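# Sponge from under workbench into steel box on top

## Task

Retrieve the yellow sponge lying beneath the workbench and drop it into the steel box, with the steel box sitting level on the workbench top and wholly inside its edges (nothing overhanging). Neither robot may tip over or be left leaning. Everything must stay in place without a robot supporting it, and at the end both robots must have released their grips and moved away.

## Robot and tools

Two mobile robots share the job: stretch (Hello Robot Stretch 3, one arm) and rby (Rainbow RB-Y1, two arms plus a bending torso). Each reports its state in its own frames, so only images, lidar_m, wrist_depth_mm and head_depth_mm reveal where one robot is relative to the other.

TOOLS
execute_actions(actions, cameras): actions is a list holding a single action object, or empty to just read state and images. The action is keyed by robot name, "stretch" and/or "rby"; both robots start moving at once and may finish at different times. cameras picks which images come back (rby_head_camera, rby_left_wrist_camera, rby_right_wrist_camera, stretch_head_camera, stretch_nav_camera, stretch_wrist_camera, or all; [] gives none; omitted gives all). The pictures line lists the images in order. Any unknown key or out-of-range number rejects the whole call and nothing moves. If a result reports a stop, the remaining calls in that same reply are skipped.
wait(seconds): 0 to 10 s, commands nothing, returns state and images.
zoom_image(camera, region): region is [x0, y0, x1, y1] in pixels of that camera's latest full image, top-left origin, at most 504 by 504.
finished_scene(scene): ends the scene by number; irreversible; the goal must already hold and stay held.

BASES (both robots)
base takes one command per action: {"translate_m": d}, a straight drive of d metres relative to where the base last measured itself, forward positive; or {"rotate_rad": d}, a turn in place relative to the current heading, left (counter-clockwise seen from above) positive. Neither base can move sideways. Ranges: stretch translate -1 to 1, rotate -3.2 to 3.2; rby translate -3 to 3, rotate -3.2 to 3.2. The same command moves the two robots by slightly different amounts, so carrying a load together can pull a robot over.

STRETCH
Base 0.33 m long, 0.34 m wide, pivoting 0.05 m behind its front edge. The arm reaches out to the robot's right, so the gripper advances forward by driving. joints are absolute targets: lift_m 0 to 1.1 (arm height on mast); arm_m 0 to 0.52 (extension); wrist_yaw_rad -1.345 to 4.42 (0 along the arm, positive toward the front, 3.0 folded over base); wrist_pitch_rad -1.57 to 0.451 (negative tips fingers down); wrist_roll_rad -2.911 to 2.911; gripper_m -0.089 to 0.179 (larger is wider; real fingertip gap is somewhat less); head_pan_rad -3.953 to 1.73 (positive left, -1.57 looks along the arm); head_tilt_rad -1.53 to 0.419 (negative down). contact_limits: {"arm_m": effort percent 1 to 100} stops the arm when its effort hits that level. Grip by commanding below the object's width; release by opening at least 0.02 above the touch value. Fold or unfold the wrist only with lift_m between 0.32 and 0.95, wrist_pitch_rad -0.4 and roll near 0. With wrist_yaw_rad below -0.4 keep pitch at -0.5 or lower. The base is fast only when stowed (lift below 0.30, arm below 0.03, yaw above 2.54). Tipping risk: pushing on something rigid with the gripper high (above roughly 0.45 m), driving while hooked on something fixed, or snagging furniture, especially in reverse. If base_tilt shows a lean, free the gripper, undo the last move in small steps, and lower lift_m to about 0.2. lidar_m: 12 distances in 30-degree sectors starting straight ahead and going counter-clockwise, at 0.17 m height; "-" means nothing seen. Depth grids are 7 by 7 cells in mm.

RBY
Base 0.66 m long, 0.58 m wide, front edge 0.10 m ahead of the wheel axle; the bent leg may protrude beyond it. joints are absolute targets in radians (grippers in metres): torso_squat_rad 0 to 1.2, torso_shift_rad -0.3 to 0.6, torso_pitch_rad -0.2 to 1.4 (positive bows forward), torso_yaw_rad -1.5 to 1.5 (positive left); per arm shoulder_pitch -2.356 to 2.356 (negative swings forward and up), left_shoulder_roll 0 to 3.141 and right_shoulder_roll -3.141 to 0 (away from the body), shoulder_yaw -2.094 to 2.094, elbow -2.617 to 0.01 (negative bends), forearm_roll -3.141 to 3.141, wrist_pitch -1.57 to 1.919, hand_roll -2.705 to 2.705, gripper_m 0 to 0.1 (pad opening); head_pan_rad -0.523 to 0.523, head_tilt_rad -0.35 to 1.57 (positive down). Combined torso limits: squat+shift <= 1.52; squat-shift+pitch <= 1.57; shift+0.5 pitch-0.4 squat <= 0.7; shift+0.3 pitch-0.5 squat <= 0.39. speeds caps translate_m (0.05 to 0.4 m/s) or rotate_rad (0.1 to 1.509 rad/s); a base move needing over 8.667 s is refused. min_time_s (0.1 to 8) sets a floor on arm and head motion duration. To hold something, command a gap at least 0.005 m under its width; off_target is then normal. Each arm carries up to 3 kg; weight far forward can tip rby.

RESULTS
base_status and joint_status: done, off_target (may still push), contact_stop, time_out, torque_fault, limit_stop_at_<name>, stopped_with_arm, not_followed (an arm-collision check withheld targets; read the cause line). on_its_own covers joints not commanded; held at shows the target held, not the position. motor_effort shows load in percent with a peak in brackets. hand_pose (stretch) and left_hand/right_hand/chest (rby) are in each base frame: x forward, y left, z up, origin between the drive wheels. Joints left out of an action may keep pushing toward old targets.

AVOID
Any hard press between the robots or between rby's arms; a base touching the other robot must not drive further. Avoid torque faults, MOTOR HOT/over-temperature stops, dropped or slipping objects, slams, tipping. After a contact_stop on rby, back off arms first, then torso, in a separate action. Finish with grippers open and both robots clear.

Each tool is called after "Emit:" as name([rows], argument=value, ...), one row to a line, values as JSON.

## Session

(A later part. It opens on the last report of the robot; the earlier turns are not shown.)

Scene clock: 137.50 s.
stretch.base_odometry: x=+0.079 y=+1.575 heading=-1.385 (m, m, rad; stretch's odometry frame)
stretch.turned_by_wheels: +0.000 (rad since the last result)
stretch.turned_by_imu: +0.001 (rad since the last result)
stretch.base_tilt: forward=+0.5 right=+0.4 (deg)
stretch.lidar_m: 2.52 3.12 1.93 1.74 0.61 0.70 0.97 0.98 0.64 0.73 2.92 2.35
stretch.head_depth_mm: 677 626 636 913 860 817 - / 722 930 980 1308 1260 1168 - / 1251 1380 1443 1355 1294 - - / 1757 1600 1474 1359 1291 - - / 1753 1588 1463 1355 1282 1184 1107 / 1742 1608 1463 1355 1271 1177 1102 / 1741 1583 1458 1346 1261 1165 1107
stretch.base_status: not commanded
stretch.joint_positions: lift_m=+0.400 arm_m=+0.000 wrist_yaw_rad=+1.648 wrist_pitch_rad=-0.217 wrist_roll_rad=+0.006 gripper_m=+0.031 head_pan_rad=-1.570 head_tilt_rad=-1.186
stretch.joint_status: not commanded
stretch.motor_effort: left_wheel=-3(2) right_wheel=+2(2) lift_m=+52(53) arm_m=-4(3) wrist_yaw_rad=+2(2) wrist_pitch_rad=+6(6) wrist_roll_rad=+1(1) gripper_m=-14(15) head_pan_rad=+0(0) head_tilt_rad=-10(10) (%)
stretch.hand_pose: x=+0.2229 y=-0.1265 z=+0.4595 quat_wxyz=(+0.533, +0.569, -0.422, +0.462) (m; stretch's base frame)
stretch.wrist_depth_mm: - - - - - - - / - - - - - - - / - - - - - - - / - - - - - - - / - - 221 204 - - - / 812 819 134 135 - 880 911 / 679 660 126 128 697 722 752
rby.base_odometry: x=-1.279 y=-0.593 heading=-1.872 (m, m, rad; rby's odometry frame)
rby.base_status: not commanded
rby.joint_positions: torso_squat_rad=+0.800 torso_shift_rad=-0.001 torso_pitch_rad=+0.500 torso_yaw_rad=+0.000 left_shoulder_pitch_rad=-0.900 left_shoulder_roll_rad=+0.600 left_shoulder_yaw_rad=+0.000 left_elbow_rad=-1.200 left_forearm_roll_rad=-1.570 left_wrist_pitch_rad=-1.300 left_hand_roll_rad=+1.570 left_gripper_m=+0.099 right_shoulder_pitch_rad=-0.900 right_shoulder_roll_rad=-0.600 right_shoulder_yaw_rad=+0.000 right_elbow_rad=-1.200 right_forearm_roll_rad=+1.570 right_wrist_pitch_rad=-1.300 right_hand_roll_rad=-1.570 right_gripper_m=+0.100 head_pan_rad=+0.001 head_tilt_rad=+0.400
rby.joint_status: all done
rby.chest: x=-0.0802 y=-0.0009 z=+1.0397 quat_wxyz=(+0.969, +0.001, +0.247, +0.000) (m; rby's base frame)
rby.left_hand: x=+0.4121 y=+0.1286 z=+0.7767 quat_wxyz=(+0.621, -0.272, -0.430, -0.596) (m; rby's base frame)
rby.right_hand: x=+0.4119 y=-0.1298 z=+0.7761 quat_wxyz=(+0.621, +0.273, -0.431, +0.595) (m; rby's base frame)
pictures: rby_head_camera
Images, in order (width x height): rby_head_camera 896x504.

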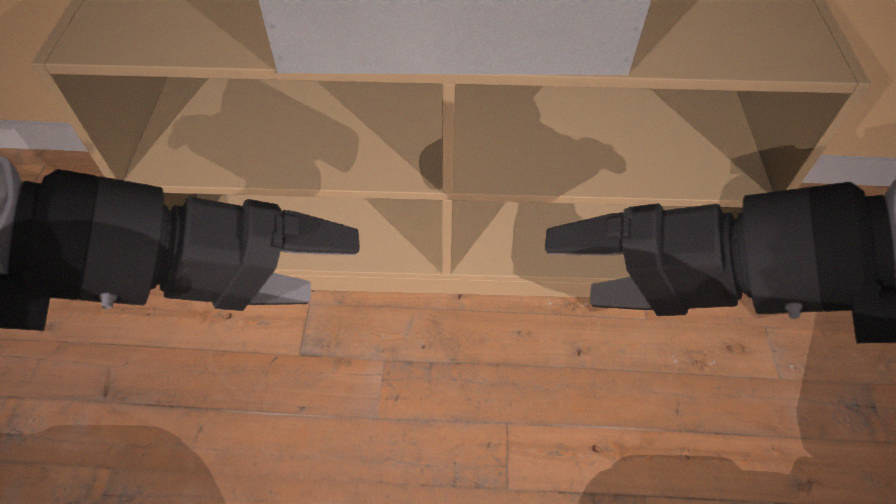

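Emit:
execute_actions([
  {"rby":{"joints":{"left_shoulder_roll_rad":1.0,"right_shoulder_roll_rad":-1.0,"left_forearm_roll_rad":-1.2,"right_forearm_roll_rad":1.2}}},
], cameras=["rby_head_camera"])

Scene clock: 139.30 s.
stretch.base_odometry: x=+0.079 y=+1.575 heading=-1.385 (m, m, rad; stretch's odometry frame)
stretch.turned_by_wheels: +0.000 (rad since the last result)
stretch.turned_by_imu: +0.000 (rad since the last result)
stretch.base_tilt: forward=+0.4 right=+0.2 (deg)
stretch.lidar_m: 2.52 3.12 1.92 1.74 0.61 0.70 0.97 0.98 0.64 0.73 2.92 2.35
stretch.head_depth_mm: 675 626 634 919 858 820 - / 722 927 989 1305 1265 1159 - / 1250 1385 1449 1354 1301 - - / 1759 1603 1472 1365 1304 - - / 1731 1587 1474 1356 1283 1185 1105 / 1753 1593 1457 1359 1263 1182 1110 / 1730 1579 1457 1351 1249 1164 1100
stretch.base_status: not commanded
stretch.joint_positions: lift_m=+0.400 arm_m=+0.000 wrist_yaw_rad=+1.648 wrist_pitch_rad=-0.217 wrist_roll_rad=+0.006 gripper_m=+0.031 head_pan_rad=-1.570 head_tilt_rad=-1.186
stretch.joint_status: not commanded
stretch.motor_effort: left_wheel=-2(2) right_wheel=+2(2) lift_m=+53(53) arm_m=-3(3) wrist_yaw_rad=+1(2) wrist_pitch_rad=+6(6) wrist_roll_rad=+1(1) gripper_m=-15(15) head_pan_rad=+0(0) head_tilt_rad=-10(10) (%)
stretch.hand_pose: x=+0.2229 y=-0.1265 z=+0.4595 quat_wxyz=(+0.533, +0.569, -0.422, +0.462) (m; stretch's base frame)
stretch.wrist_depth_mm: - - - - - - - / - - - - - - - / - - - - - - - / - - - - - - - / - - 223 203 - - - / 799 847 134 135 - 875 901 / 658 647 126 129 689 726 730
rby.base_odometry: x=-1.279 y=-0.593 heading=-1.872 (m, m, rad; rby's odometry frame)
rby.base_status: not commanded
rby.joint_positions: torso_squat_rad=+0.800 torso_shift_rad=-0.001 torso_pitch_rad=+0.500 torso_yaw_rad=+0.000 left_shoulder_pitch_rad=-0.900 left_shoulder_roll_rad=+1.000 left_shoulder_yaw_rad=+0.000 left_elbow_rad=-1.200 left_forearm_roll_rad=-1.200 left_wrist_pitch_rad=-1.300 left_hand_roll_rad=+1.570 left_gripper_m=+0.099 right_shoulder_pitch_rad=-0.900 right_shoulder_roll_rad=-1.000 right_shoulder_yaw_rad=+0.000 right_elbow_rad=-1.200 right_forearm_roll_rad=+1.200 right_wrist_pitch_rad=-1.300 right_hand_roll_rad=-1.570 right_gripper_m=+0.100 head_pan_rad=+0.001 head_tilt_rad=+0.400
rby.joint_status: all done
rby.chest: x=-0.0802 y=-0.0009 z=+1.0397 quat_wxyz=(+0.969, +0.001, +0.247, +0.000) (m; rby's base frame)
rby.left_hand: x=+0.4385 y=+0.2535 z=+0.8888 quat_wxyz=(+0.630, -0.222, -0.476, -0.572) (m; rby's base frame)
rby.right_hand: x=+0.4383 y=-0.2550 z=+0.8878 quat_wxyz=(+0.630, +0.223, -0.477, +0.571) (m; rby's base frame)
pictures: rby_head_camera
Images, in order (width x height): rby_head_camera 896x504.

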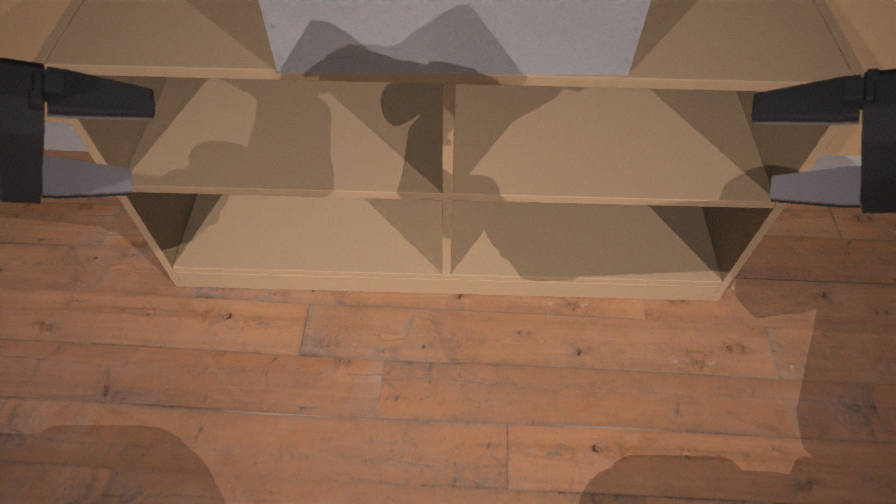

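Emit:
execute_actions([
  {"rby":{"joints":{"torso_squat_rad":1.05,"left_shoulder_yaw_rad":0.3,"right_shoulder_yaw_rad":-0.3,"left_forearm_roll_rad":-0.85,"right_forearm_roll_rad":0.85,"left_wrist_pitch_rad":-1.5,"right_wrist_pitch_rad":-1.5}}},
], cameras=[])

Scene clock: 141.33 s.
stretch.base_odometry: x=+0.079 y=+1.575 heading=-1.385 (m, m, rad; stretch's odometry frame)
stretch.turned_by_wheels: +0.000 (rad since the last result)
stretch.turned_by_imu: +0.000 (rad since the last result)
stretch.base_tilt: forward=+0.7 right=+0.3 (deg)
stretch.lidar_m: 2.52 3.14 1.93 1.74 0.61 0.70 0.97 0.98 0.64 0.73 2.92 2.35
stretch.head_depth_mm: 677 624 632 908 857 822 - / 724 924 987 1296 1262 1166 - / 1243 1387 1438 1354 1300 - - / 1762 1605 1468 1358 1294 - - / 1733 1591 1476 1362 1286 1180 1107 / 1738 1589 1452 1356 1270 1180 1108 / 1739 1578 1471 1357 1252 1166 1099
stretch.base_status: not commanded
stretch.joint_positions: lift_m=+0.400 arm_m=+0.000 wrist_yaw_rad=+1.648 wrist_pitch_rad=-0.217 wrist_roll_rad=+0.006 gripper_m=+0.031 head_pan_rad=-1.570 head_tilt_rad=-1.186
stretch.joint_status: not commanded
stretch.motor_effort: left_wheel=-2(2) right_wheel=+2(2) lift_m=+52(53) arm_m=-4(3) wrist_yaw_rad=+2(3) wrist_pitch_rad=+6(6) wrist_roll_rad=+1(1) gripper_m=-15(15) head_pan_rad=+0(0) head_tilt_rad=-9(9) (%)
stretch.hand_pose: x=+0.2229 y=-0.1265 z=+0.4595 quat_wxyz=(+0.533, +0.569, -0.422, +0.462) (m; stretch's base frame)
stretch.wrist_depth_mm: - - - - - - - / - - - - - - - / - - - - - - - / - - - - - - - / - - 222 204 - - - / 796 826 134 135 - 882 906 / 653 665 126 128 695 734 749
rby.base_odometry: x=-1.279 y=-0.593 heading=-1.872 (m, m, rad; rby's odometry frame)
rby.base_status: not commanded
rby.joint_positions: torso_squat_rad=+1.050 torso_shift_rad=-0.001 torso_pitch_rad=+0.500 torso_yaw_rad=+0.000 left_shoulder_pitch_rad=-0.900 left_shoulder_roll_rad=+1.000 left_shoulder_yaw_rad=+0.300 left_elbow_rad=-1.200 left_forearm_roll_rad=-0.850 left_wrist_pitch_rad=-1.500 left_hand_roll_rad=+1.570 left_gripper_m=+0.099 right_shoulder_pitch_rad=-0.900 right_shoulder_roll_rad=-1.000 right_shoulder_yaw_rad=-0.300 right_elbow_rad=-1.200 right_forearm_roll_rad=+0.850 right_wrist_pitch_rad=-1.500 right_hand_roll_rad=-1.570 right_gripper_m=+0.100 head_pan_rad=+0.001 head_tilt_rad=+0.400
rby.joint_status: all done
rby.chest: x=-0.0800 y=-0.0008 z=+0.9003 quat_wxyz=(+0.969, +0.001, +0.247, +0.000) (m; rby's base frame)
rby.left_hand: x=+0.4052 y=+0.2728 z=+0.9077 quat_wxyz=(+0.486, -0.320, -0.630, -0.514) (m; rby's base frame)
rby.right_hand: x=+0.4051 y=-0.2745 z=+0.9066 quat_wxyz=(+0.486, +0.321, -0.631, +0.513) (m; rby's base frame)
pictures: none
No camera images: the call's "cameras" was empty. Leave "cameras" out to get every camera's image.

Emit:
execute_actions([
  {"rby":{"joints":{"left_shoulder_pitch_rad":-0.6,"right_shoulder_pitch_rad":-0.6,"left_elbow_rad":-1.0,"right_elbow_rad":-1.0,"left_hand_roll_rad":1.25,"right_hand_roll_rad":-1.25}}},
], cameras=[])

Scene clock: 143.00 s.
stretch.base_odometry: x=+0.079 y=+1.575 heading=-1.385 (m, m, rad; stretch's odometry frame)
stretch.turned_by_wheels: +0.000 (rad since the last result)
stretch.turned_by_imu: +0.000 (rad since the last result)
stretch.base_tilt: forward=+0.6 right=+0.3 (deg)
stretch.lidar_m: 2.53 3.15 1.93 1.75 0.61 0.71 0.97 0.98 0.64 0.74 2.92 2.35
stretch.head_depth_mm: 678 625 631 913 860 818 - / 723 931 989 1306 1264 1161 - / 1256 1373 1439 1350 1304 - - / 1766 1596 1471 1355 1288 - - / 1760 1591 1482 1355 1283 1185 1108 / 1755 1611 1455 1363 1269 1174 1110 / 1724 1574 1456 1347 1254 1170 1104
stretch.base_status: not commanded
stretch.joint_positions: lift_m=+0.400 arm_m=+0.000 wrist_yaw_rad=+1.648 wrist_pitch_rad=-0.217 wrist_roll_rad=+0.006 gripper_m=+0.031 head_pan_rad=-1.570 head_tilt_rad=-1.186
stretch.joint_status: not commanded
stretch.motor_effort: left_wheel=-2(2) right_wheel=+2(2) lift_m=+52(53) arm_m=-3(3) wrist_yaw_rad=+1(1) wrist_pitch_rad=+6(6) wrist_roll_rad=+1(1) gripper_m=-16(15) head_pan_rad=+0(0) head_tilt_rad=-9(9) (%)
stretch.hand_pose: x=+0.2229 y=-0.1265 z=+0.4595 quat_wxyz=(+0.533, +0.569, -0.422, +0.462) (m; stretch's base frame)
stretch.wrist_depth_mm: - - - - - - - / - - - - - - - / - - - - - - - / - - - - - - - / - - 221 203 - - - / 810 838 134 135 - 887 903 / 681 668 126 128 667 721 751
rby.base_odometry: x=-1.279 y=-0.593 heading=-1.872 (m, m, rad; rby's odometry frame)
rby.base_status: not commanded
rby.joint_positions: torso_squat_rad=+1.050 torso_shift_rad=-0.001 torso_pitch_rad=+0.500 torso_yaw_rad=+0.000 left_shoulder_pitch_rad=-0.600 left_shoulder_roll_rad=+1.000 left_shoulder_yaw_rad=+0.300 left_elbow_rad=-1.000 left_forearm_roll_rad=-0.850 left_wrist_pitch_rad=-1.500 left_hand_roll_rad=+1.250 left_gripper_m=+0.099 right_shoulder_pitch_rad=-0.600 right_shoulder_roll_rad=-1.000 right_shoulder_yaw_rad=-0.300 right_elbow_rad=-1.000 right_forearm_roll_rad=+0.850 right_wrist_pitch_rad=-1.500 right_hand_roll_rad=-1.250 right_gripper_m=+0.100 head_pan_rad=+0.001 head_tilt_rad=+0.400
rby.joint_status: all done
rby.chest: x=-0.0800 y=-0.0008 z=+0.9003 quat_wxyz=(+0.969, +0.001, +0.247, +0.000) (m; rby's base frame)
rby.left_hand: x=+0.3724 y=+0.3650 z=+0.7554 quat_wxyz=(+0.590, -0.254, -0.603, -0.474) (m; rby's base frame)
rby.right_hand: x=+0.3722 y=-0.3662 z=+0.7541 quat_wxyz=(+0.589, +0.255, -0.603, +0.473) (m; rby's base frame)
pictures: none
No camera images: the call's "cameras" was empty. Leave "cameras" out to get every camera's image.

Emit:
execute_actions([
  {"rby":{"base":{"translate_m":0.5},"joints":{"left_forearm_roll_rad":-0.75,"right_forearm_roll_rad":0.75,"head_tilt_rad":0.3}}},
], cameras=["rby_head_camera","rby_left_wrist_camera","rby_right_wrist_camera"])

Scene clock: 146.10 s.
stretch.base_odometry: x=+0.079 y=+1.575 heading=-1.385 (m, m, rad; stretch's odometry frame)
stretch.turned_by_wheels: +0.000 (rad since the last result)
stretch.turned_by_imu: +0.000 (rad since the last result)
stretch.base_tilt: forward=+0.6 right=+0.3 (deg)
stretch.lidar_m: 4.84 3.12 1.94 1.74 0.61 0.71 0.97 0.98 0.64 0.74 2.92 2.64
stretch.head_depth_mm: 679 627 632 912 856 817 - / 722 924 987 1303 1270 1174 - / 1247 1376 1447 1352 1295 - - / 1755 1601 1464 1365 1298 - - / 1758 1590 1458 1354 1282 1186 1109 / 1744 1592 1457 1349 1267 1176 1109 / 1736 1573 1462 1357 1259 1163 1109
stretch.base_status: not commanded
stretch.joint_positions: lift_m=+0.400 arm_m=+0.000 wrist_yaw_rad=+1.648 wrist_pitch_rad=-0.217 wrist_roll_rad=+0.006 gripper_m=+0.031 head_pan_rad=-1.570 head_tilt_rad=-1.186
stretch.joint_status: not commanded
stretch.motor_effort: left_wheel=-2(2) right_wheel=+2(2) lift_m=+53(53) arm_m=-4(3) wrist_yaw_rad=+1(1) wrist_pitch_rad=+7(6) wrist_roll_rad=+1(1) gripper_m=-14(15) head_pan_rad=+0(0) head_tilt_rad=-10(10) (%)
stretch.hand_pose: x=+0.2229 y=-0.1265 z=+0.4595 quat_wxyz=(+0.533, +0.569, -0.422, +0.462) (m; stretch's base frame)
stretch.wrist_depth_mm: - - - - - - - / - - - - - - - / - - - - - - - / - - - - - - - / - - 222 202 - - - / 823 816 134 135 - 886 895 / 661 674 127 128 689 714 742
rby.base_odometry: x=-1.427 y=-1.071 heading=-1.873 (m, m, rad; rby's odometry frame)
rby.base_status: done
rby.joint_positions: torso_squat_rad=+1.050 torso_shift_rad=-0.001 torso_pitch_rad=+0.500 torso_yaw_rad=+0.000 left_shoulder_pitch_rad=-0.600 left_shoulder_roll_rad=+1.000 left_shoulder_yaw_rad=+0.300 left_elbow_rad=-1.000 left_forearm_roll_rad=-0.750 left_wrist_pitch_rad=-1.500 left_hand_roll_rad=+1.250 left_gripper_m=+0.099 right_shoulder_pitch_rad=-0.600 right_shoulder_roll_rad=-1.000 right_shoulder_yaw_rad=-0.300 right_elbow_rad=-1.000 right_forearm_roll_rad=+0.750 right_wrist_pitch_rad=-1.500 right_hand_roll_rad=-1.250 right_gripper_m=+0.100 head_pan_rad=+0.001 head_tilt_rad=+0.300
rby.joint_status: all done
rby.chest: x=-0.0800 y=-0.0008 z=+0.9003 quat_wxyz=(+0.969, +0.001, +0.247, +0.000) (m; rby's base frame)
rby.left_hand: x=+0.3744 y=+0.3635 z=+0.7784 quat_wxyz=(+0.566, -0.268, -0.636, -0.450) (m; rby's base frame)
rby.right_hand: x=+0.3742 y=-0.3648 z=+0.7770 quat_wxyz=(+0.566, +0.269, -0.637, +0.449) (m; rby's base frame)
pictures: rby_head_camera, rby_left_wrist_camera, rby_right_wrist_camera
Images, in order (width x height): rby_head_camera 896x504, rby_left_wrist_camera 644x364, rby_right_wrist_camera 644x364.

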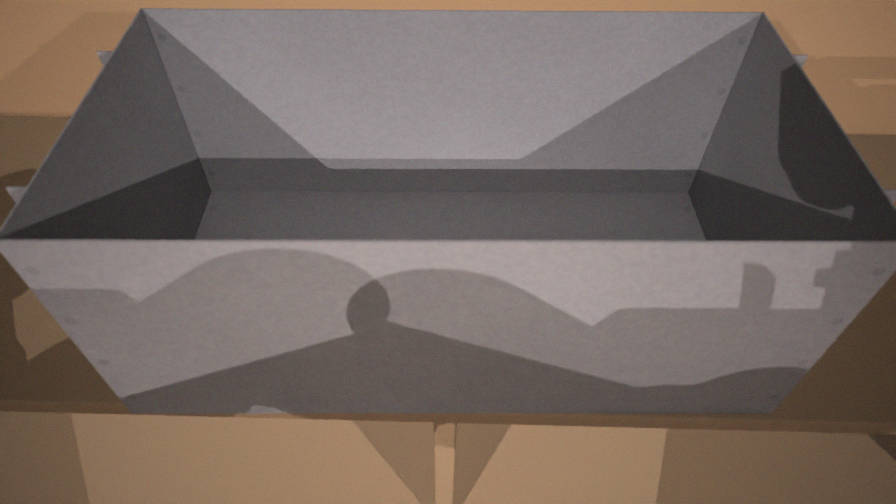

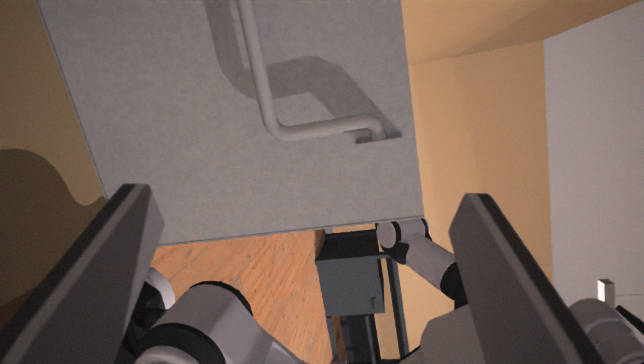

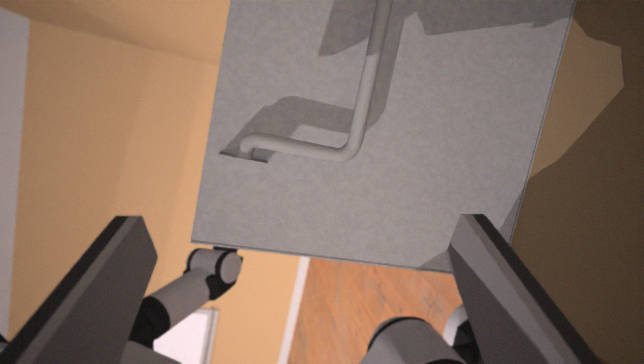

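Emit:
execute_actions([
  {"rby":{"joints":{"left_shoulder_roll_rad":0.9,"right_shoulder_roll_rad":-0.9,"left_forearm_roll_rad":-0.8,"right_forearm_roll_rad":0.8},"min_time_s":1.5}},
], cameras=["rby_left_wrist_camera","rby_right_wrist_camera"])

Scene clock: 148.60 s.
stretch.base_odometry: x=+0.079 y=+1.575 heading=-1.385 (m, m, rad; stretch's odometry frame)
stretch.turned_by_wheels: +0.000 (rad since the last result)
stretch.turned_by_imu: +0.000 (rad since the last result)
stretch.base_tilt: forward=+0.5 right=+0.3 (deg)
stretch.lidar_m: 4.85 3.12 1.93 1.74 0.61 0.70 0.97 0.98 0.64 0.73 2.92 2.65
stretch.head_depth_mm: 676 625 633 914 858 819 - / 721 925 990 1313 1268 1163 - / 1255 1380 1453 1354 1301 - - / 1742 1608 1481 1359 1288 - - / 1748 1600 1464 1367 1290 1182 1103 / 1739 1585 1466 1345 1266 1181 1102 / 1738 1581 1448 1358 1253 1169 1111
stretch.base_status: not commanded
stretch.joint_positions: lift_m=+0.400 arm_m=+0.000 wrist_yaw_rad=+1.648 wrist_pitch_rad=-0.217 wrist_roll_rad=+0.006 gripper_m=+0.031 head_pan_rad=-1.570 head_tilt_rad=-1.186
stretch.joint_status: not commanded
stretch.motor_effort: left_wheel=-2(2) right_wheel=+2(2) lift_m=+53(53) arm_m=-3(3) wrist_yaw_rad=+2(1) wrist_pitch_rad=+6(6) wrist_roll_rad=+1(1) gripper_m=-15(16) head_pan_rad=+1(0) head_tilt_rad=-10(10) (%)
stretch.hand_pose: x=+0.2229 y=-0.1265 z=+0.4595 quat_wxyz=(+0.533, +0.569, -0.422, +0.462) (m; stretch's base frame)
stretch.wrist_depth_mm: - - - - - - - / - - - - - - - / - - - - - - - / - - - - - - - / - - 223 203 - - - / 803 839 134 135 - 876 901 / 675 667 126 128 703 730 763
rby.base_odometry: x=-1.427 y=-1.071 heading=-1.873 (m, m, rad; rby's odometry frame)
rby.base_status: not commanded
rby.joint_positions: torso_squat_rad=+1.050 torso_shift_rad=-0.001 torso_pitch_rad=+0.500 torso_yaw_rad=+0.000 left_shoulder_pitch_rad=-0.600 left_shoulder_roll_rad=+0.900 left_shoulder_yaw_rad=+0.300 left_elbow_rad=-1.000 left_forearm_roll_rad=-0.800 left_wrist_pitch_rad=-1.500 left_hand_roll_rad=+1.250 left_gripper_m=+0.099 right_shoulder_pitch_rad=-0.600 right_shoulder_roll_rad=-0.900 right_shoulder_yaw_rad=-0.300 right_elbow_rad=-1.000 right_forearm_roll_rad=+0.800 right_wrist_pitch_rad=-1.500 right_hand_roll_rad=-1.250 right_gripper_m=+0.100 head_pan_rad=+0.001 head_tilt_rad=+0.300
rby.joint_status: all done
rby.chest: x=-0.0800 y=-0.0008 z=+0.9003 quat_wxyz=(+0.969, +0.001, +0.247, +0.000) (m; rby's base frame)
rby.left_hand: x=+0.3703 y=+0.3402 z=+0.7460 quat_wxyz=(+0.569, -0.296, -0.635, -0.431) (m; rby's base frame)
rby.right_hand: x=+0.3701 y=-0.3413 z=+0.7446 quat_wxyz=(+0.569, +0.297, -0.636, +0.430) (m; rby's base frame)
pictures: rby_left_wrist_camera, rby_right_wrist_camera
Images, in order (width x height): rby_left_wrist_camera 644x364, rby_right_wrist_camera 644x364.

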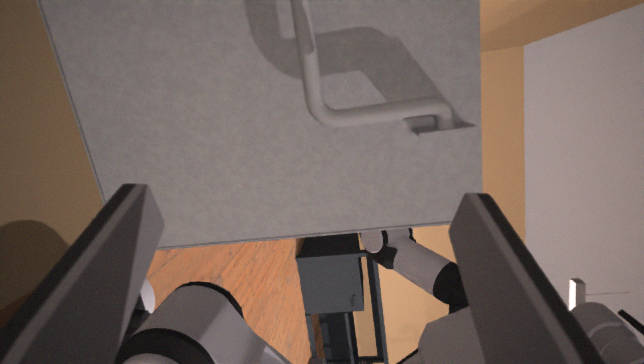

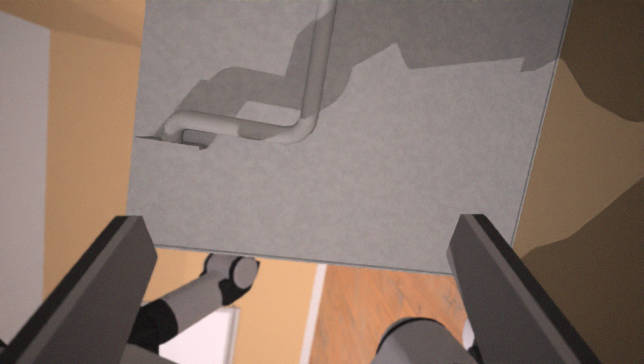

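Emit:
execute_actions([
  {"rby":{"joints":{"left_shoulder_yaw_rad":0.2,"right_shoulder_yaw_rad":-0.2,"left_elbow_rad":-1.08,"right_elbow_rad":-1.08},"min_time_s":1.5}},
], cameras=["rby_left_wrist_camera","rby_right_wrist_camera"])

Scene clock: 150.70 s.
stretch.base_odometry: x=+0.079 y=+1.575 heading=-1.385 (m, m, rad; stretch's odometry frame)
stretch.turned_by_wheels: +0.000 (rad since the last result)
stretch.turned_by_imu: +0.000 (rad since the last result)
stretch.base_tilt: forward=+0.5 right=+0.3 (deg)
stretch.lidar_m: 4.85 3.14 1.93 1.74 0.61 0.70 0.97 0.98 0.64 0.73 2.92 2.64
stretch.head_depth_mm: 677 624 631 915 857 818 - / 722 931 993 1306 1267 1155 - / 1243 1383 1443 1350 1298 - - / 1744 1595 1476 1355 1291 - - / 1754 1593 1455 1369 1293 1175 1107 / 1735 1587 1469 1359 1264 1175 1106 / 1724 1580 1460 1345 1253 1168 1104
stretch.base_status: not commanded
stretch.joint_positions: lift_m=+0.400 arm_m=+0.000 wrist_yaw_rad=+1.648 wrist_pitch_rad=-0.217 wrist_roll_rad=+0.006 gripper_m=+0.031 head_pan_rad=-1.570 head_tilt_rad=-1.186
stretch.joint_status: not commanded
stretch.motor_effort: left_wheel=-2(2) right_wheel=+2(2) lift_m=+52(53) arm_m=-4(3) wrist_yaw_rad=+3(3) wrist_pitch_rad=+6(6) wrist_roll_rad=+1(1) gripper_m=-15(14) head_pan_rad=+0(0) head_tilt_rad=-9(9) (%)
stretch.hand_pose: x=+0.2229 y=-0.1265 z=+0.4595 quat_wxyz=(+0.533, +0.569, -0.422, +0.462) (m; stretch's base frame)
stretch.wrist_depth_mm: - - - - - - - / - - - - - - - / - - - - - - - / - - - - - - - / - - 222 204 - - - / 789 835 134 135 - 887 902 / 663 675 126 128 686 730 763
rby.base_odometry: x=-1.427 y=-1.071 heading=-1.873 (m, m, rad; rby's odometry frame)
rby.base_status: not commanded
rby.joint_positions: torso_squat_rad=+1.050 torso_shift_rad=-0.001 torso_pitch_rad=+0.500 torso_yaw_rad=+0.000 left_shoulder_pitch_rad=-0.600 left_shoulder_roll_rad=+0.900 left_shoulder_yaw_rad=+0.200 left_elbow_rad=-1.080 left_forearm_roll_rad=-0.800 left_wrist_pitch_rad=-1.500 left_hand_roll_rad=+1.250 left_gripper_m=+0.099 right_shoulder_pitch_rad=-0.600 right_shoulder_roll_rad=-0.900 right_shoulder_yaw_rad=-0.200 right_elbow_rad=-1.080 right_forearm_roll_rad=+0.800 right_wrist_pitch_rad=-1.500 right_hand_roll_rad=-1.250 right_gripper_m=+0.100 head_pan_rad=+0.001 head_tilt_rad=+0.300
rby.joint_status: all done
rby.chest: x=-0.0800 y=-0.0008 z=+0.9003 quat_wxyz=(+0.969, +0.001, +0.247, +0.000) (m; rby's base frame)
rby.left_hand: x=+0.3575 y=+0.3006 z=+0.7344 quat_wxyz=(+0.552, -0.328, -0.603, -0.473) (m; rby's base frame)
rby.right_hand: x=+0.3573 y=-0.3018 z=+0.7333 quat_wxyz=(+0.552, +0.329, -0.604, +0.471) (m; rby's base frame)
pictures: rby_left_wrist_camera, rby_right_wrist_camera
Images, in order (width x height): rby_left_wrist_camera 644x364, rby_right_wrist_camera 644x364.

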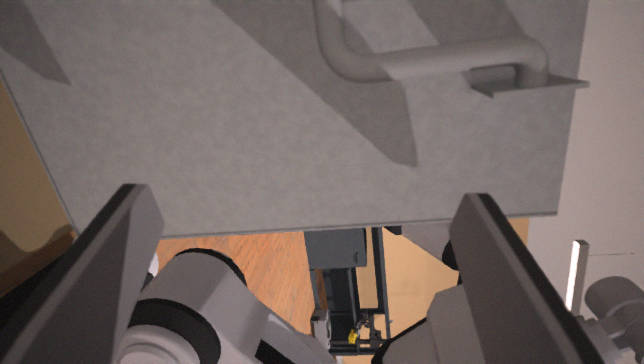

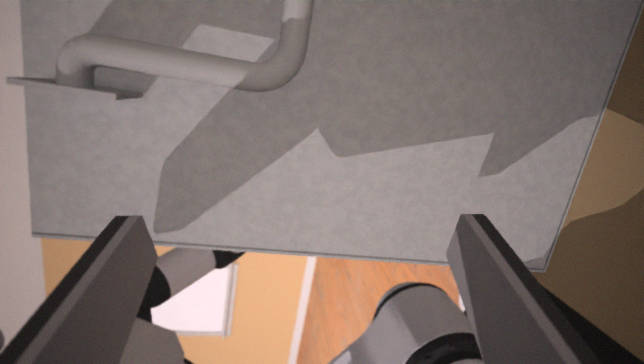

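Emit:
execute_actions([
  {"rby":{"joints":{"left_shoulder_yaw_rad":0.33,"right_shoulder_yaw_rad":-0.33,"left_elbow_rad":-0.98,"right_elbow_rad":-0.98}}},
], cameras=[])

Emit:
execute_actions([
  {"rby":{"base":{"translate_m":0.1},"speeds":{"translate_m":0.1}}},
], cameras=["rby_left_wrist_camera","rby_right_wrist_camera"])

Emit:
execute_actions([
  {"rby":{"joints":{"left_shoulder_yaw_rad":0.2,"right_shoulder_yaw_rad":-0.2,"left_elbow_rad":-1.08,"right_elbow_rad":-1.08},"min_time_s":1.5}},
], cameras=["rby_left_wrist_camera","rby_right_wrist_camera"])

Scene clock: 152.40 s.
stretch.base_odometry: x=+0.079 y=+1.575 heading=-1.385 (m, m, rad; stretch's odometry frame)
stretch.turned_by_wheels: +0.000 (rad since the last result)
stretch.turned_by_imu: +0.000 (rad since the last result)
stretch.base_tilt: forward=+0.6 right=+0.3 (deg)
stretch.lidar_m: 4.84 3.13 1.92 1.74 0.61 0.70 0.97 0.98 0.64 0.74 2.92 2.64
stretch.head_depth_mm: 679 624 634 911 860 816 - / 722 928 990 1300 1264 1159 - / 1255 1382 1442 1350 1296 - - / 1763 1611 1480 1375 1289 - - / 1764 1601 1463 1366 1282 1183 1107 / 1732 1594 1466 1345 1272 1172 1110 / 1738 1586 1453 1349 1246 1159 1108
stretch.base_status: not commanded
stretch.joint_positions: lift_m=+0.400 arm_m=+0.000 wrist_yaw_rad=+1.648 wrist_pitch_rad=-0.217 wrist_roll_rad=+0.006 gripper_m=+0.031 head_pan_rad=-1.570 head_tilt_rad=-1.186
stretch.joint_status: not commanded
stretch.motor_effort: left_wheel=-2(2) right_wheel=+2(2) lift_m=+53(53) arm_m=-3(4) wrist_yaw_rad=+2(1) wrist_pitch_rad=+6(6) wrist_roll_rad=+1(1) gripper_m=-15(15) head_pan_rad=+0(1) head_tilt_rad=-10(9) (%)
stretch.hand_pose: x=+0.2229 y=-0.1265 z=+0.4595 quat_wxyz=(+0.533, +0.569, -0.422, +0.462) (m; stretch's base frame)
stretch.wrist_depth_mm: - - - - - - - / - - - - - - - / - - - - - - - / - - - - - - - / - - 222 203 - - - / 799 838 134 136 - 919 913 / 669 663 126 129 679 755 742
rby.base_odometry: x=-1.427 y=-1.071 heading=-1.873 (m, m, rad; rby's odometry frame)
rby.base_status: not commanded
rby.joint_positions: torso_squat_rad=+1.050 torso_shift_rad=-0.001 torso_pitch_rad=+0.500 torso_yaw_rad=+0.000 left_shoulder_pitch_rad=-0.600 left_shoulder_roll_rad=+0.900 left_shoulder_yaw_rad=+0.330 left_elbow_rad=-0.980 left_forearm_roll_rad=-0.800 left_wrist_pitch_rad=-1.500 left_hand_roll_rad=+1.250 left_gripper_m=+0.099 right_shoulder_pitch_rad=-0.600 right_shoulder_roll_rad=-0.900 right_shoulder_yaw_rad=-0.329 right_elbow_rad=-0.980 right_forearm_roll_rad=+0.800 right_wrist_pitch_rad=-1.500 right_hand_roll_rad=-1.250 right_gripper_m=+0.100 head_pan_rad=+0.001 head_tilt_rad=+0.300
rby.joint_status: all done
rby.chest: x=-0.0800 y=-0.0008 z=+0.9003 quat_wxyz=(+0.969, +0.001, +0.247, +0.000) (m; rby's base frame)
rby.left_hand: x=+0.3731 y=+0.3512 z=+0.7501 quat_wxyz=(+0.572, -0.286, -0.644, -0.420) (m; rby's base frame)
rby.right_hand: x=+0.3728 y=-0.3524 z=+0.7488 quat_wxyz=(+0.571, +0.287, -0.645, +0.418) (m; rby's base frame)
pictures: none
No camera images: the call's "cameras" was empty. Leave "cameras" out to get every camera's image.

Scene clock: 154.13 s.
stretch.base_odometry: x=+0.079 y=+1.575 heading=-1.385 (m, m, rad; stretch's odometry frame)
stretch.turned_by_wheels: +0.000 (rad since the last result)
stretch.turned_by_imu: +0.000 (rad since the last result)
stretch.base_tilt: forward=+0.6 right=+0.4 (deg)
stretch.lidar_m: 4.85 3.13 1.93 1.74 0.61 0.70 0.97 0.98 0.64 0.74 2.92 2.72
stretch.head_depth_mm: 677 625 634 912 858 820 - / 722 931 991 1301 1269 1160 - / 1265 1377 1443 1344 1296 - - / 1772 1604 1468 1365 1293 - - / 1790 1590 1472 1356 1280 1184 1109 / 1726 1588 1474 1356 1275 1173 1106 / 1734 1590 1461 1353 1251 1165 1098
stretch.base_status: not commanded
stretch.joint_positions: lift_m=+0.400 arm_m=+0.000 wrist_yaw_rad=+1.648 wrist_pitch_rad=-0.217 wrist_roll_rad=+0.006 gripper_m=+0.031 head_pan_rad=-1.570 head_tilt_rad=-1.186
stretch.joint_status: not commanded
stretch.motor_effort: left_wheel=-2(2) right_wheel=+2(2) lift_m=+53(53) arm_m=-3(3) wrist_yaw_rad=+2(2) wrist_pitch_rad=+6(6) wrist_roll_rad=+0(1) gripper_m=-15(15) head_pan_rad=+0(0) head_tilt_rad=-9(9) (%)
stretch.hand_pose: x=+0.2229 y=-0.1265 z=+0.4595 quat_wxyz=(+0.533, +0.569, -0.422, +0.462) (m; stretch's base frame)
stretch.wrist_depth_mm: - - - - - - - / - - - - - - - / - - - - - - - / - - - - - - - / - - 220 204 - - - / 806 854 135 136 - 904 908 / 659 679 126 128 687 745 727
rby.base_odometry: x=-1.457 y=-1.166 heading=-1.873 (m, m, rad; rby's odometry frame)
rby.base_status: done
rby.joint_positions: torso_squat_rad=+1.050 torso_shift_rad=-0.001 torso_pitch_rad=+0.500 torso_yaw_rad=+0.000 left_shoulder_pitch_rad=-0.600 left_shoulder_roll_rad=+0.900 left_shoulder_yaw_rad=+0.330 left_elbow_rad=-0.980 left_forearm_roll_rad=-0.800 left_wrist_pitch_rad=-1.500 left_hand_roll_rad=+1.250 left_gripper_m=+0.099 right_shoulder_pitch_rad=-0.600 right_shoulder_roll_rad=-0.900 right_shoulder_yaw_rad=-0.330 right_elbow_rad=-0.980 right_forearm_roll_rad=+0.800 right_wrist_pitch_rad=-1.500 right_hand_roll_rad=-1.250 right_gripper_m=+0.100 head_pan_rad=+0.001 head_tilt_rad=+0.300
rby.joint_status: not commanded
rby.chest: x=-0.0800 y=-0.0008 z=+0.9003 quat_wxyz=(+0.969, +0.001, +0.247, +0.000) (m; rby's base frame)
rby.left_hand: x=+0.3731 y=+0.3512 z=+0.7501 quat_wxyz=(+0.572, -0.286, -0.644, -0.420) (m; rby's base frame)
rby.right_hand: x=+0.3729 y=-0.3524 z=+0.7488 quat_wxyz=(+0.571, +0.287, -0.645, +0.418) (m; rby's base frame)
pictures: rby_left_wrist_camera, rby_right_wrist_camera
Images, in order (width x height): rby_left_wrist_camera 644x364, rby_right_wrist_camera 644x364.

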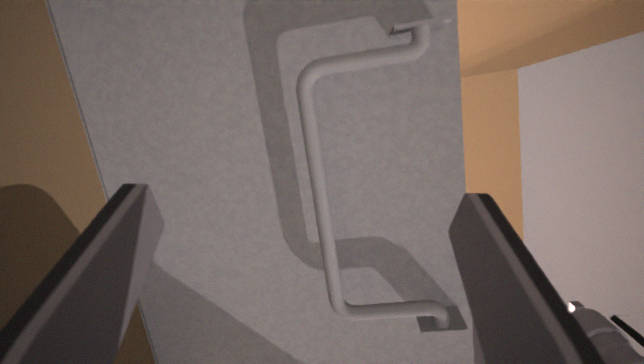

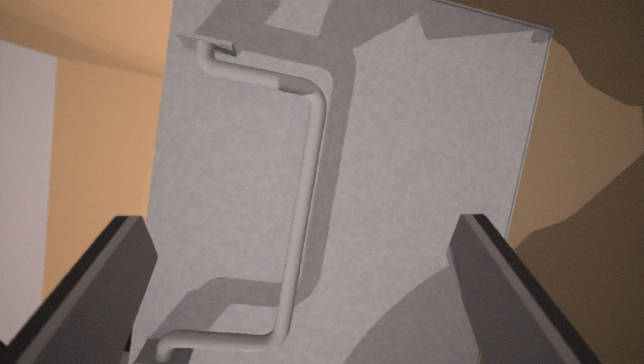

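Scene clock: 155.93 s.
stretch.base_odometry: x=+0.079 y=+1.575 heading=-1.385 (m, m, rad; stretch's odometry frame)
stretch.turned_by_wheels: +0.000 (rad since the last result)
stretch.turned_by_imu: +0.000 (rad since the last result)
stretch.base_tilt: forward=+0.6 right=+0.4 (deg)
stretch.lidar_m: 4.85 3.12 1.92 1.74 0.61 0.70 0.97 0.98 0.64 0.73 2.92 2.71
stretch.head_depth_mm: 675 625 633 910 855 818 - / 724 928 991 1306 1271 1162 - / 1252 1379 1441 1352 1297 - - / 1761 1608 1474 1371 1294 - - / 1767 1601 1473 1366 1288 1180 1109 / 1729 1575 1468 1362 1269 1179 1106 / 1746 1574 1459 1345 1251 1164 1100
stretch.base_status: not commanded
stretch.joint_positions: lift_m=+0.400 arm_m=+0.000 wrist_yaw_rad=+1.648 wrist_pitch_rad=-0.217 wrist_roll_rad=+0.006 gripper_m=+0.031 head_pan_rad=-1.570 head_tilt_rad=-1.186
stretch.joint_status: not commanded
stretch.motor_effort: left_wheel=-2(2) right_wheel=+2(2) lift_m=+53(53) arm_m=-3(4) wrist_yaw_rad=+2(2) wrist_pitch_rad=+6(6) wrist_roll_rad=+1(1) gripper_m=-15(15) head_pan_rad=+0(0) head_tilt_rad=-10(9) (%)
stretch.hand_pose: x=+0.2229 y=-0.1265 z=+0.4595 quat_wxyz=(+0.533, +0.569, -0.422, +0.462) (m; stretch's base frame)
stretch.wrist_depth_mm: - - - - - - - / - - - - - - - / - - - - - - - / - - - - - - - / - - 222 202 - - - / 802 818 134 136 - 894 914 / 669 655 126 128 680 725 742
rby.base_odometry: x=-1.457 y=-1.166 heading=-1.873 (m, m, rad; rby's odometry frame)
rby.base_status: not commanded
rby.joint_positions: torso_squat_rad=+1.050 torso_shift_rad=-0.001 torso_pitch_rad=+0.500 torso_yaw_rad=+0.000 left_shoulder_pitch_rad=-0.600 left_shoulder_roll_rad=+0.900 left_shoulder_yaw_rad=+0.200 left_elbow_rad=-1.080 left_forearm_roll_rad=-0.800 left_wrist_pitch_rad=-1.500 left_hand_roll_rad=+1.250 left_gripper_m=+0.099 right_shoulder_pitch_rad=-0.600 right_shoulder_roll_rad=-0.900 right_shoulder_yaw_rad=-0.200 right_elbow_rad=-1.080 right_forearm_roll_rad=+0.800 right_wrist_pitch_rad=-1.500 right_hand_roll_rad=-1.250 right_gripper_m=+0.100 head_pan_rad=+0.001 head_tilt_rad=+0.300
rby.joint_status: all done
rby.chest: x=-0.0800 y=-0.0008 z=+0.9003 quat_wxyz=(+0.969, +0.001, +0.247, +0.000) (m; rby's base frame)
rby.left_hand: x=+0.3575 y=+0.3005 z=+0.7344 quat_wxyz=(+0.552, -0.328, -0.603, -0.473) (m; rby's base frame)
rby.right_hand: x=+0.3573 y=-0.3017 z=+0.7333 quat_wxyz=(+0.552, +0.329, -0.604, +0.471) (m; rby's base frame)
pictures: rby_left_wrist_camera, rby_right_wrist_camera
Images, in order (width x height): rby_left_wrist_camera 644x364, rby_right_wrist_camera 644x364.

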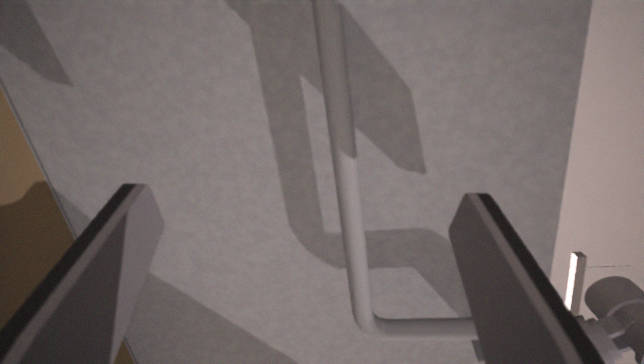

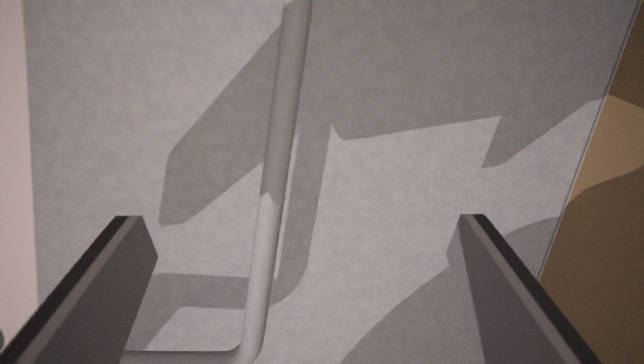

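Emit:
execute_actions([
  {"rby":{"joints":{"left_shoulder_yaw_rad":0.14,"right_shoulder_yaw_rad":-0.14,"left_elbow_rad":-1.12,"right_elbow_rad":-1.12},"min_time_s":1.5}},
], cameras=["rby_left_wrist_camera","rby_right_wrist_camera"])

Emit:
execute_actions([
  {"rby":{"joints":{"left_gripper_m":0.0,"right_gripper_m":0.0}}},
], cameras=["rby_left_wrist_camera","rby_right_wrist_camera"])

Scene clock: 157.70 s.
stretch.base_odometry: x=+0.079 y=+1.575 heading=-1.385 (m, m, rad; stretch's odometry frame)
stretch.turned_by_wheels: +0.000 (rad since the last result)
stretch.turned_by_imu: +0.000 (rad since the last result)
stretch.base_tilt: forward=+0.5 right=+0.3 (deg)
stretch.lidar_m: 4.86 3.14 1.93 1.74 0.61 0.70 0.97 0.98 0.64 0.74 2.91 2.70
stretch.head_depth_mm: 675 626 634 911 860 815 - / 723 928 986 1298 1264 1164 - / 1250 1378 1445 1345 1303 - - / 1773 1596 1464 1350 1284 - - / 1737 1603 1471 1354 1290 1180 1111 / 1733 1586 1453 1343 1281 1177 1100 / 1740 1583 1462 1346 1261 1159 1104
stretch.base_status: not commanded
stretch.joint_positions: lift_m=+0.400 arm_m=+0.000 wrist_yaw_rad=+1.648 wrist_pitch_rad=-0.217 wrist_roll_rad=+0.006 gripper_m=+0.031 head_pan_rad=-1.570 head_tilt_rad=-1.186
stretch.joint_status: not commanded
stretch.motor_effort: left_wheel=-2(2) right_wheel=+2(2) lift_m=+52(53) arm_m=-3(3) wrist_yaw_rad=+2(2) wrist_pitch_rad=+6(6) wrist_roll_rad=+1(1) gripper_m=-15(16) head_pan_rad=+0(0) head_tilt_rad=-10(10) (%)
stretch.hand_pose: x=+0.2229 y=-0.1265 z=+0.4595 quat_wxyz=(+0.533, +0.569, -0.422, +0.462) (m; stretch's base frame)
stretch.wrist_depth_mm: - - - - - - - / - - - - - - - / - - - - - - - / - - - - - - - / - - 222 203 - - - / 807 839 134 135 - 892 918 / 660 671 126 129 678 715 730
rby.base_odometry: x=-1.457 y=-1.166 heading=-1.873 (m, m, rad; rby's odometry frame)
rby.base_status: not commanded
rby.joint_positions: torso_squat_rad=+1.050 torso_shift_rad=-0.001 torso_pitch_rad=+0.500 torso_yaw_rad=+0.000 left_shoulder_pitch_rad=-0.600 left_shoulder_roll_rad=+0.906 left_shoulder_yaw_rad=+0.170 left_elbow_rad=-1.099 left_forearm_roll_rad=-0.798 left_wrist_pitch_rad=-1.498 left_hand_roll_rad=+1.251 left_gripper_m=+0.099 right_shoulder_pitch_rad=-0.599 right_shoulder_roll_rad=-0.906 right_shoulder_yaw_rad=-0.174 right_elbow_rad=-1.096 right_forearm_roll_rad=+0.797 right_wrist_pitch_rad=-1.498 right_hand_roll_rad=-1.251 right_gripper_m=+0.100 head_pan_rad=+0.001 head_tilt_rad=+0.300
rby.joint_status: left_shoulder_yaw_rad contact_stop (moved -0.030 of -0.060); left_elbow_rad contact_stop_at_left_shoulder_yaw_rad (moved -0.019 of -0.040); right_shoulder_yaw_rad contact_stop (moved +0.026 of +0.060); right_elbow_rad contact_stop_at_right_shoulder_yaw_rad (moved -0.016 of -0.040)
rby.on_its_own: left_shoulder_yaw_rad is held at +0.170, not at your +0.140, since a contact_stop; left_elbow_rad is held at -1.099, not at your -1.120, since a contact_stop; right_shoulder_yaw_rad is held at -0.173, not at your -0.140, since a contact_stop; right_elbow_rad is held at -1.097, not at your -1.120, since a contact_stop
rby.chest: x=-0.0801 y=-0.0009 z=+0.9004 quat_wxyz=(+0.969, +0.001, +0.247, +0.000) (m; rby's base frame)
rby.left_hand: x=+0.3534 y=+0.2915 z=+0.7312 quat_wxyz=(+0.549, -0.337, -0.593, -0.483) (m; rby's base frame)
rby.right_hand: x=+0.3538 y=-0.2946 z=+0.7305 quat_wxyz=(+0.550, +0.336, -0.595, +0.480) (m; rby's base frame)
pictures: rby_left_wrist_camera, rby_right_wrist_camera
Images, in order (width x height): rby_left_wrist_camera 644x364, rby_right_wrist_camera 644x364.

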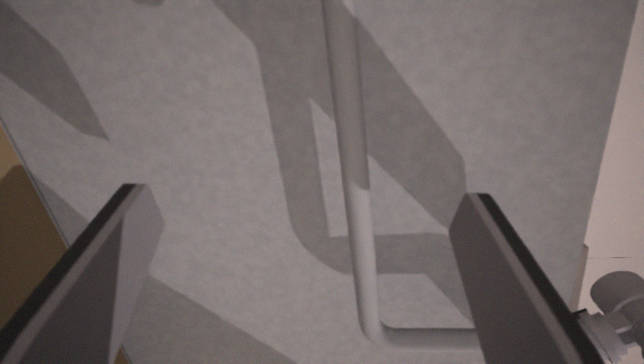

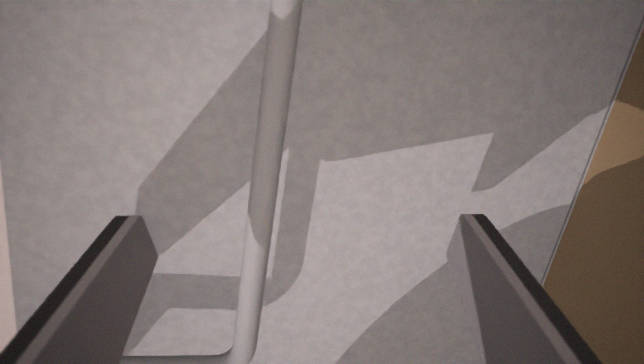

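not run: a stop came earlier in this reply.

Tips on the wall. Ease slightly and close.

Emit:
execute_actions([
  {"rby":{"joints":{"left_shoulder_yaw_rad":0.18,"right_shoulder_yaw_rad":-0.18,"left_elbow_rad":-1.095,"right_elbow_rad":-1.095,"left_gripper_m":0.0,"right_gripper_m":0.0}}},
], cameras=["rby_left_wrist_camera","rby_right_wrist_camera"])

Emit:
execute_actions([
  {"rby":{"joints":{"torso_squat_rad":0.8},"min_time_s":2}},
], cameras=["rby_head_camera","rby_left_wrist_camera"])

Scene clock: 159.53 s.
stretch.base_odometry: x=+0.079 y=+1.575 heading=-1.385 (m, m, rad; stretch's odometry frame)
stretch.turned_by_wheels: +0.000 (rad since the last result)
stretch.turned_by_imu: +0.000 (rad since the last result)
stretch.base_tilt: forward=+0.6 right=+0.3 (deg)
stretch.lidar_m: 4.83 3.14 1.93 1.74 0.61 0.71 0.97 0.98 0.64 0.74 2.92 2.71
stretch.head_depth_mm: 677 627 633 912 857 820 - / 723 927 988 1298 1267 1161 - / 1248 1385 1443 1356 1297 - - / 1752 1585 1482 1364 1292 - - / 1746 1600 1478 1357 1283 1182 1109 / 1742 1581 1452 1359 1273 1184 1103 / 1716 1561 1456 1348 1259 1157 1104
stretch.base_status: not commanded
stretch.joint_positions: lift_m=+0.400 arm_m=+0.000 wrist_yaw_rad=+1.648 wrist_pitch_rad=-0.217 wrist_roll_rad=+0.006 gripper_m=+0.031 head_pan_rad=-1.570 head_tilt_rad=-1.186
stretch.joint_status: not commanded
stretch.motor_effort: left_wheel=-2(2) right_wheel=+2(2) lift_m=+53(53) arm_m=-3(3) wrist_yaw_rad=+2(1) wrist_pitch_rad=+6(6) wrist_roll_rad=+1(1) gripper_m=-15(15) head_pan_rad=+0(0) head_tilt_rad=-10(10) (%)
stretch.hand_pose: x=+0.2229 y=-0.1265 z=+0.4595 quat_wxyz=(+0.533, +0.569, -0.422, +0.462) (m; stretch's base frame)
stretch.wrist_depth_mm: - - - - - - - / - - - - - - - / - - - - - - - / - - - - - - - / - - 222 203 - - - / 786 834 134 135 - 886 922 / 660 672 126 128 692 740 707
rby.base_odometry: x=-1.457 y=-1.166 heading=-1.873 (m, m, rad; rby's odometry frame)
rby.base_status: not commanded
rby.joint_positions: torso_squat_rad=+1.050 torso_shift_rad=-0.003 torso_pitch_rad=+0.495 torso_yaw_rad=+0.000 left_shoulder_pitch_rad=-0.605 left_shoulder_roll_rad=+0.906 left_shoulder_yaw_rad=+0.183 left_elbow_rad=-1.100 left_forearm_roll_rad=-0.793 left_wrist_pitch_rad=-1.500 left_hand_roll_rad=+1.251 left_gripper_m=+0.011 right_shoulder_pitch_rad=-0.605 right_shoulder_roll_rad=-0.906 right_shoulder_yaw_rad=-0.183 right_elbow_rad=-1.099 right_forearm_roll_rad=+0.794 right_wrist_pitch_rad=-1.500 right_hand_roll_rad=-1.251 right_gripper_m=+0.010 head_pan_rad=+0.001 head_tilt_rad=+0.300
rby.joint_status: left_gripper_m off_target (ended at +0.011, target +0.000); right_gripper_m off_target (ended at +0.010, target +0.000); the others done
rby.chest: x=-0.0822 y=-0.0008 z=+0.9009 quat_wxyz=(+0.970, +0.001, +0.245, +0.000) (m; rby's base frame)
rby.left_hand: x=+0.3547 y=+0.2930 z=+0.7407 quat_wxyz=(+0.542, -0.332, -0.602, -0.483) (m; rby's base frame)
rby.right_hand: x=+0.3546 y=-0.2946 z=+0.7395 quat_wxyz=(+0.542, +0.333, -0.602, +0.482) (m; rby's base frame)
pictures: rby_left_wrist_camera, rby_right_wrist_camera
Images, in order (width x height): rby_left_wrist_camera 644x364, rby_right_wrist_camera 644x364.

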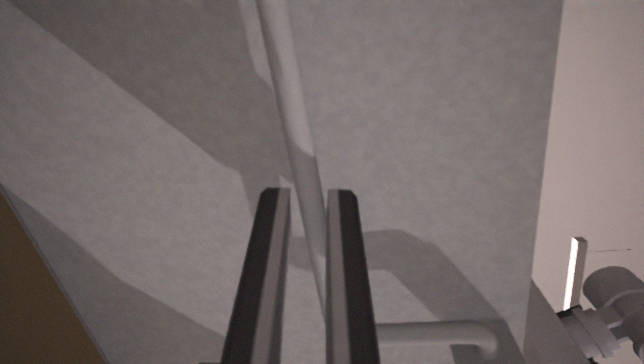

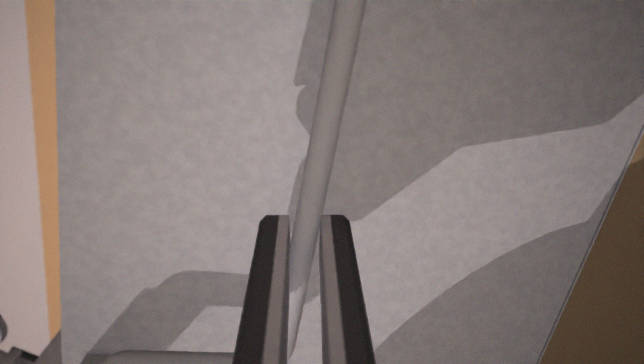

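action 0: rby: "min_time_s" has no arm or head joint beside it: it slows only arm and head motions. Command such a joint too, or leave it out

Both hold the bars.

Emit:
execute_actions([
  {"rby":{"joints":{"torso_squat_rad":0.75}}},
], cameras=["rby_head_camera","rby_left_wrist_camera"])

Scene clock: 161.63 s.
stretch.base_odometry: x=+0.079 y=+1.575 heading=-1.385 (m, m, rad; stretch's odometry frame)
stretch.turned_by_wheels: +0.000 (rad since the last result)
stretch.turned_by_imu: +0.000 (rad since the last result)
stretch.base_tilt: forward=+0.7 right=+0.2 (deg)
stretch.lidar_m: 4.82 3.13 1.93 1.74 0.61 0.70 0.97 0.98 0.64 0.73 2.91 2.71
stretch.head_depth_mm: 676 625 633 912 859 820 - / 722 928 986 1295 1265 1165 - / 1256 1387 1457 1366 1295 - - / 1768 1613 1486 1369 1300 - - / 1760 1597 1474 1363 1273 1181 1113 / 1748 1590 1471 1349 1276 1174 1105 / 1720 1580 1457 1356 1256 1164 1109
stretch.base_status: not commanded
stretch.joint_positions: lift_m=+0.400 arm_m=+0.000 wrist_yaw_rad=+1.648 wrist_pitch_rad=-0.217 wrist_roll_rad=+0.006 gripper_m=+0.031 head_pan_rad=-1.570 head_tilt_rad=-1.186
stretch.joint_status: not commanded
stretch.motor_effort: left_wheel=-2(2) right_wheel=+2(2) lift_m=+53(53) arm_m=-3(3) wrist_yaw_rad=+2(1) wrist_pitch_rad=+6(6) wrist_roll_rad=+1(1) gripper_m=-15(15) head_pan_rad=+1(0) head_tilt_rad=-10(9) (%)
stretch.hand_pose: x=+0.2229 y=-0.1265 z=+0.4595 quat_wxyz=(+0.533, +0.569, -0.422, +0.462) (m; stretch's base frame)
stretch.wrist_depth_mm: - - - - - - - / - - - - - - - / - - - - - - - / - - - - - - - / - - 221 203 - - - / 815 806 135 135 - 897 900 / 656 668 126 128 682 752 740
rby.base_odometry: x=-1.457 y=-1.166 heading=-1.873 (m, m, rad; rby's odometry frame)
rby.base_status: not commanded
rby.joint_positions: torso_squat_rad=+0.750 torso_shift_rad=+0.000 torso_pitch_rad=+0.502 torso_yaw_rad=+0.000 left_shoulder_pitch_rad=-0.598 left_shoulder_roll_rad=+0.904 left_shoulder_yaw_rad=+0.178 left_elbow_rad=-1.094 left_forearm_roll_rad=-0.799 left_wrist_pitch_rad=-1.498 left_hand_roll_rad=+1.251 left_gripper_m=+0.006 right_shoulder_pitch_rad=-0.597 right_shoulder_roll_rad=-0.904 right_shoulder_yaw_rad=-0.178 right_elbow_rad=-1.094 right_forearm_roll_rad=+0.799 right_wrist_pitch_rad=-1.498 right_hand_roll_rad=-1.251 right_gripper_m=+0.008 head_pan_rad=+0.001 head_tilt_rad=+0.300
rby.joint_status: all done
rby.on_its_own: left_gripper_m moved -0.005 toward your old target +0.000
rby.chest: x=-0.0794 y=-0.0010 z=+1.0640 quat_wxyz=(+0.969, +0.001, +0.248, +0.000) (m; rby's base frame)
rby.left_hand: x=+0.3544 y=+0.2938 z=+0.8939 quat_wxyz=(+0.551, -0.335, -0.595, -0.480) (m; rby's base frame)
rby.right_hand: x=+0.3541 y=-0.2956 z=+0.8925 quat_wxyz=(+0.551, +0.336, -0.595, +0.478) (m; rby's base frame)
pictures: rby_head_camera, rby_left_wrist_camera
Images, in order (width x height): rby_head_camera 896x504, rby_left_wrist_camera 644x364.

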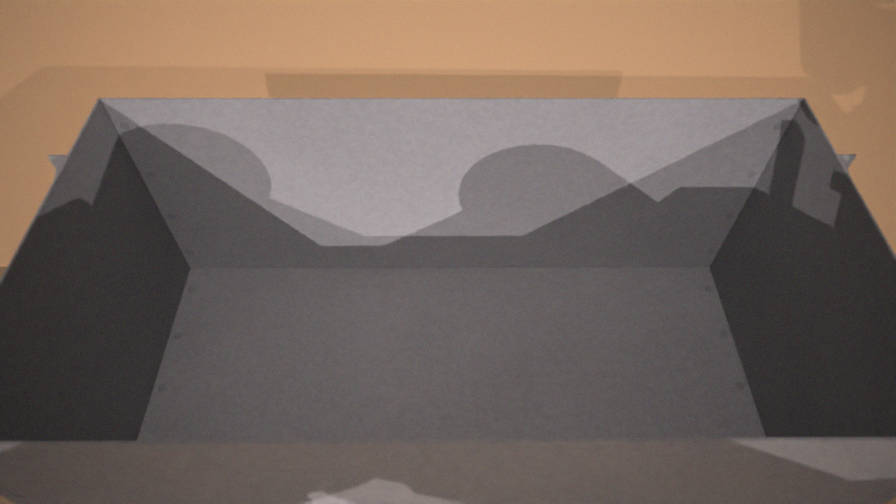

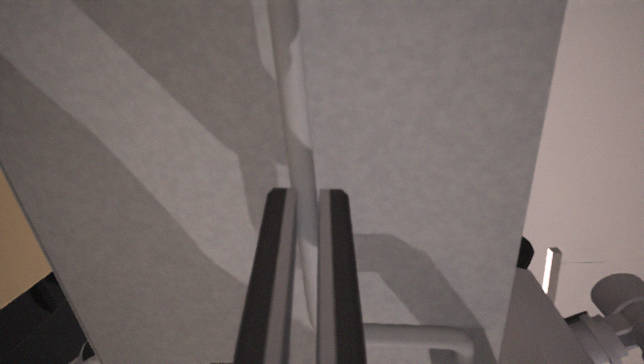

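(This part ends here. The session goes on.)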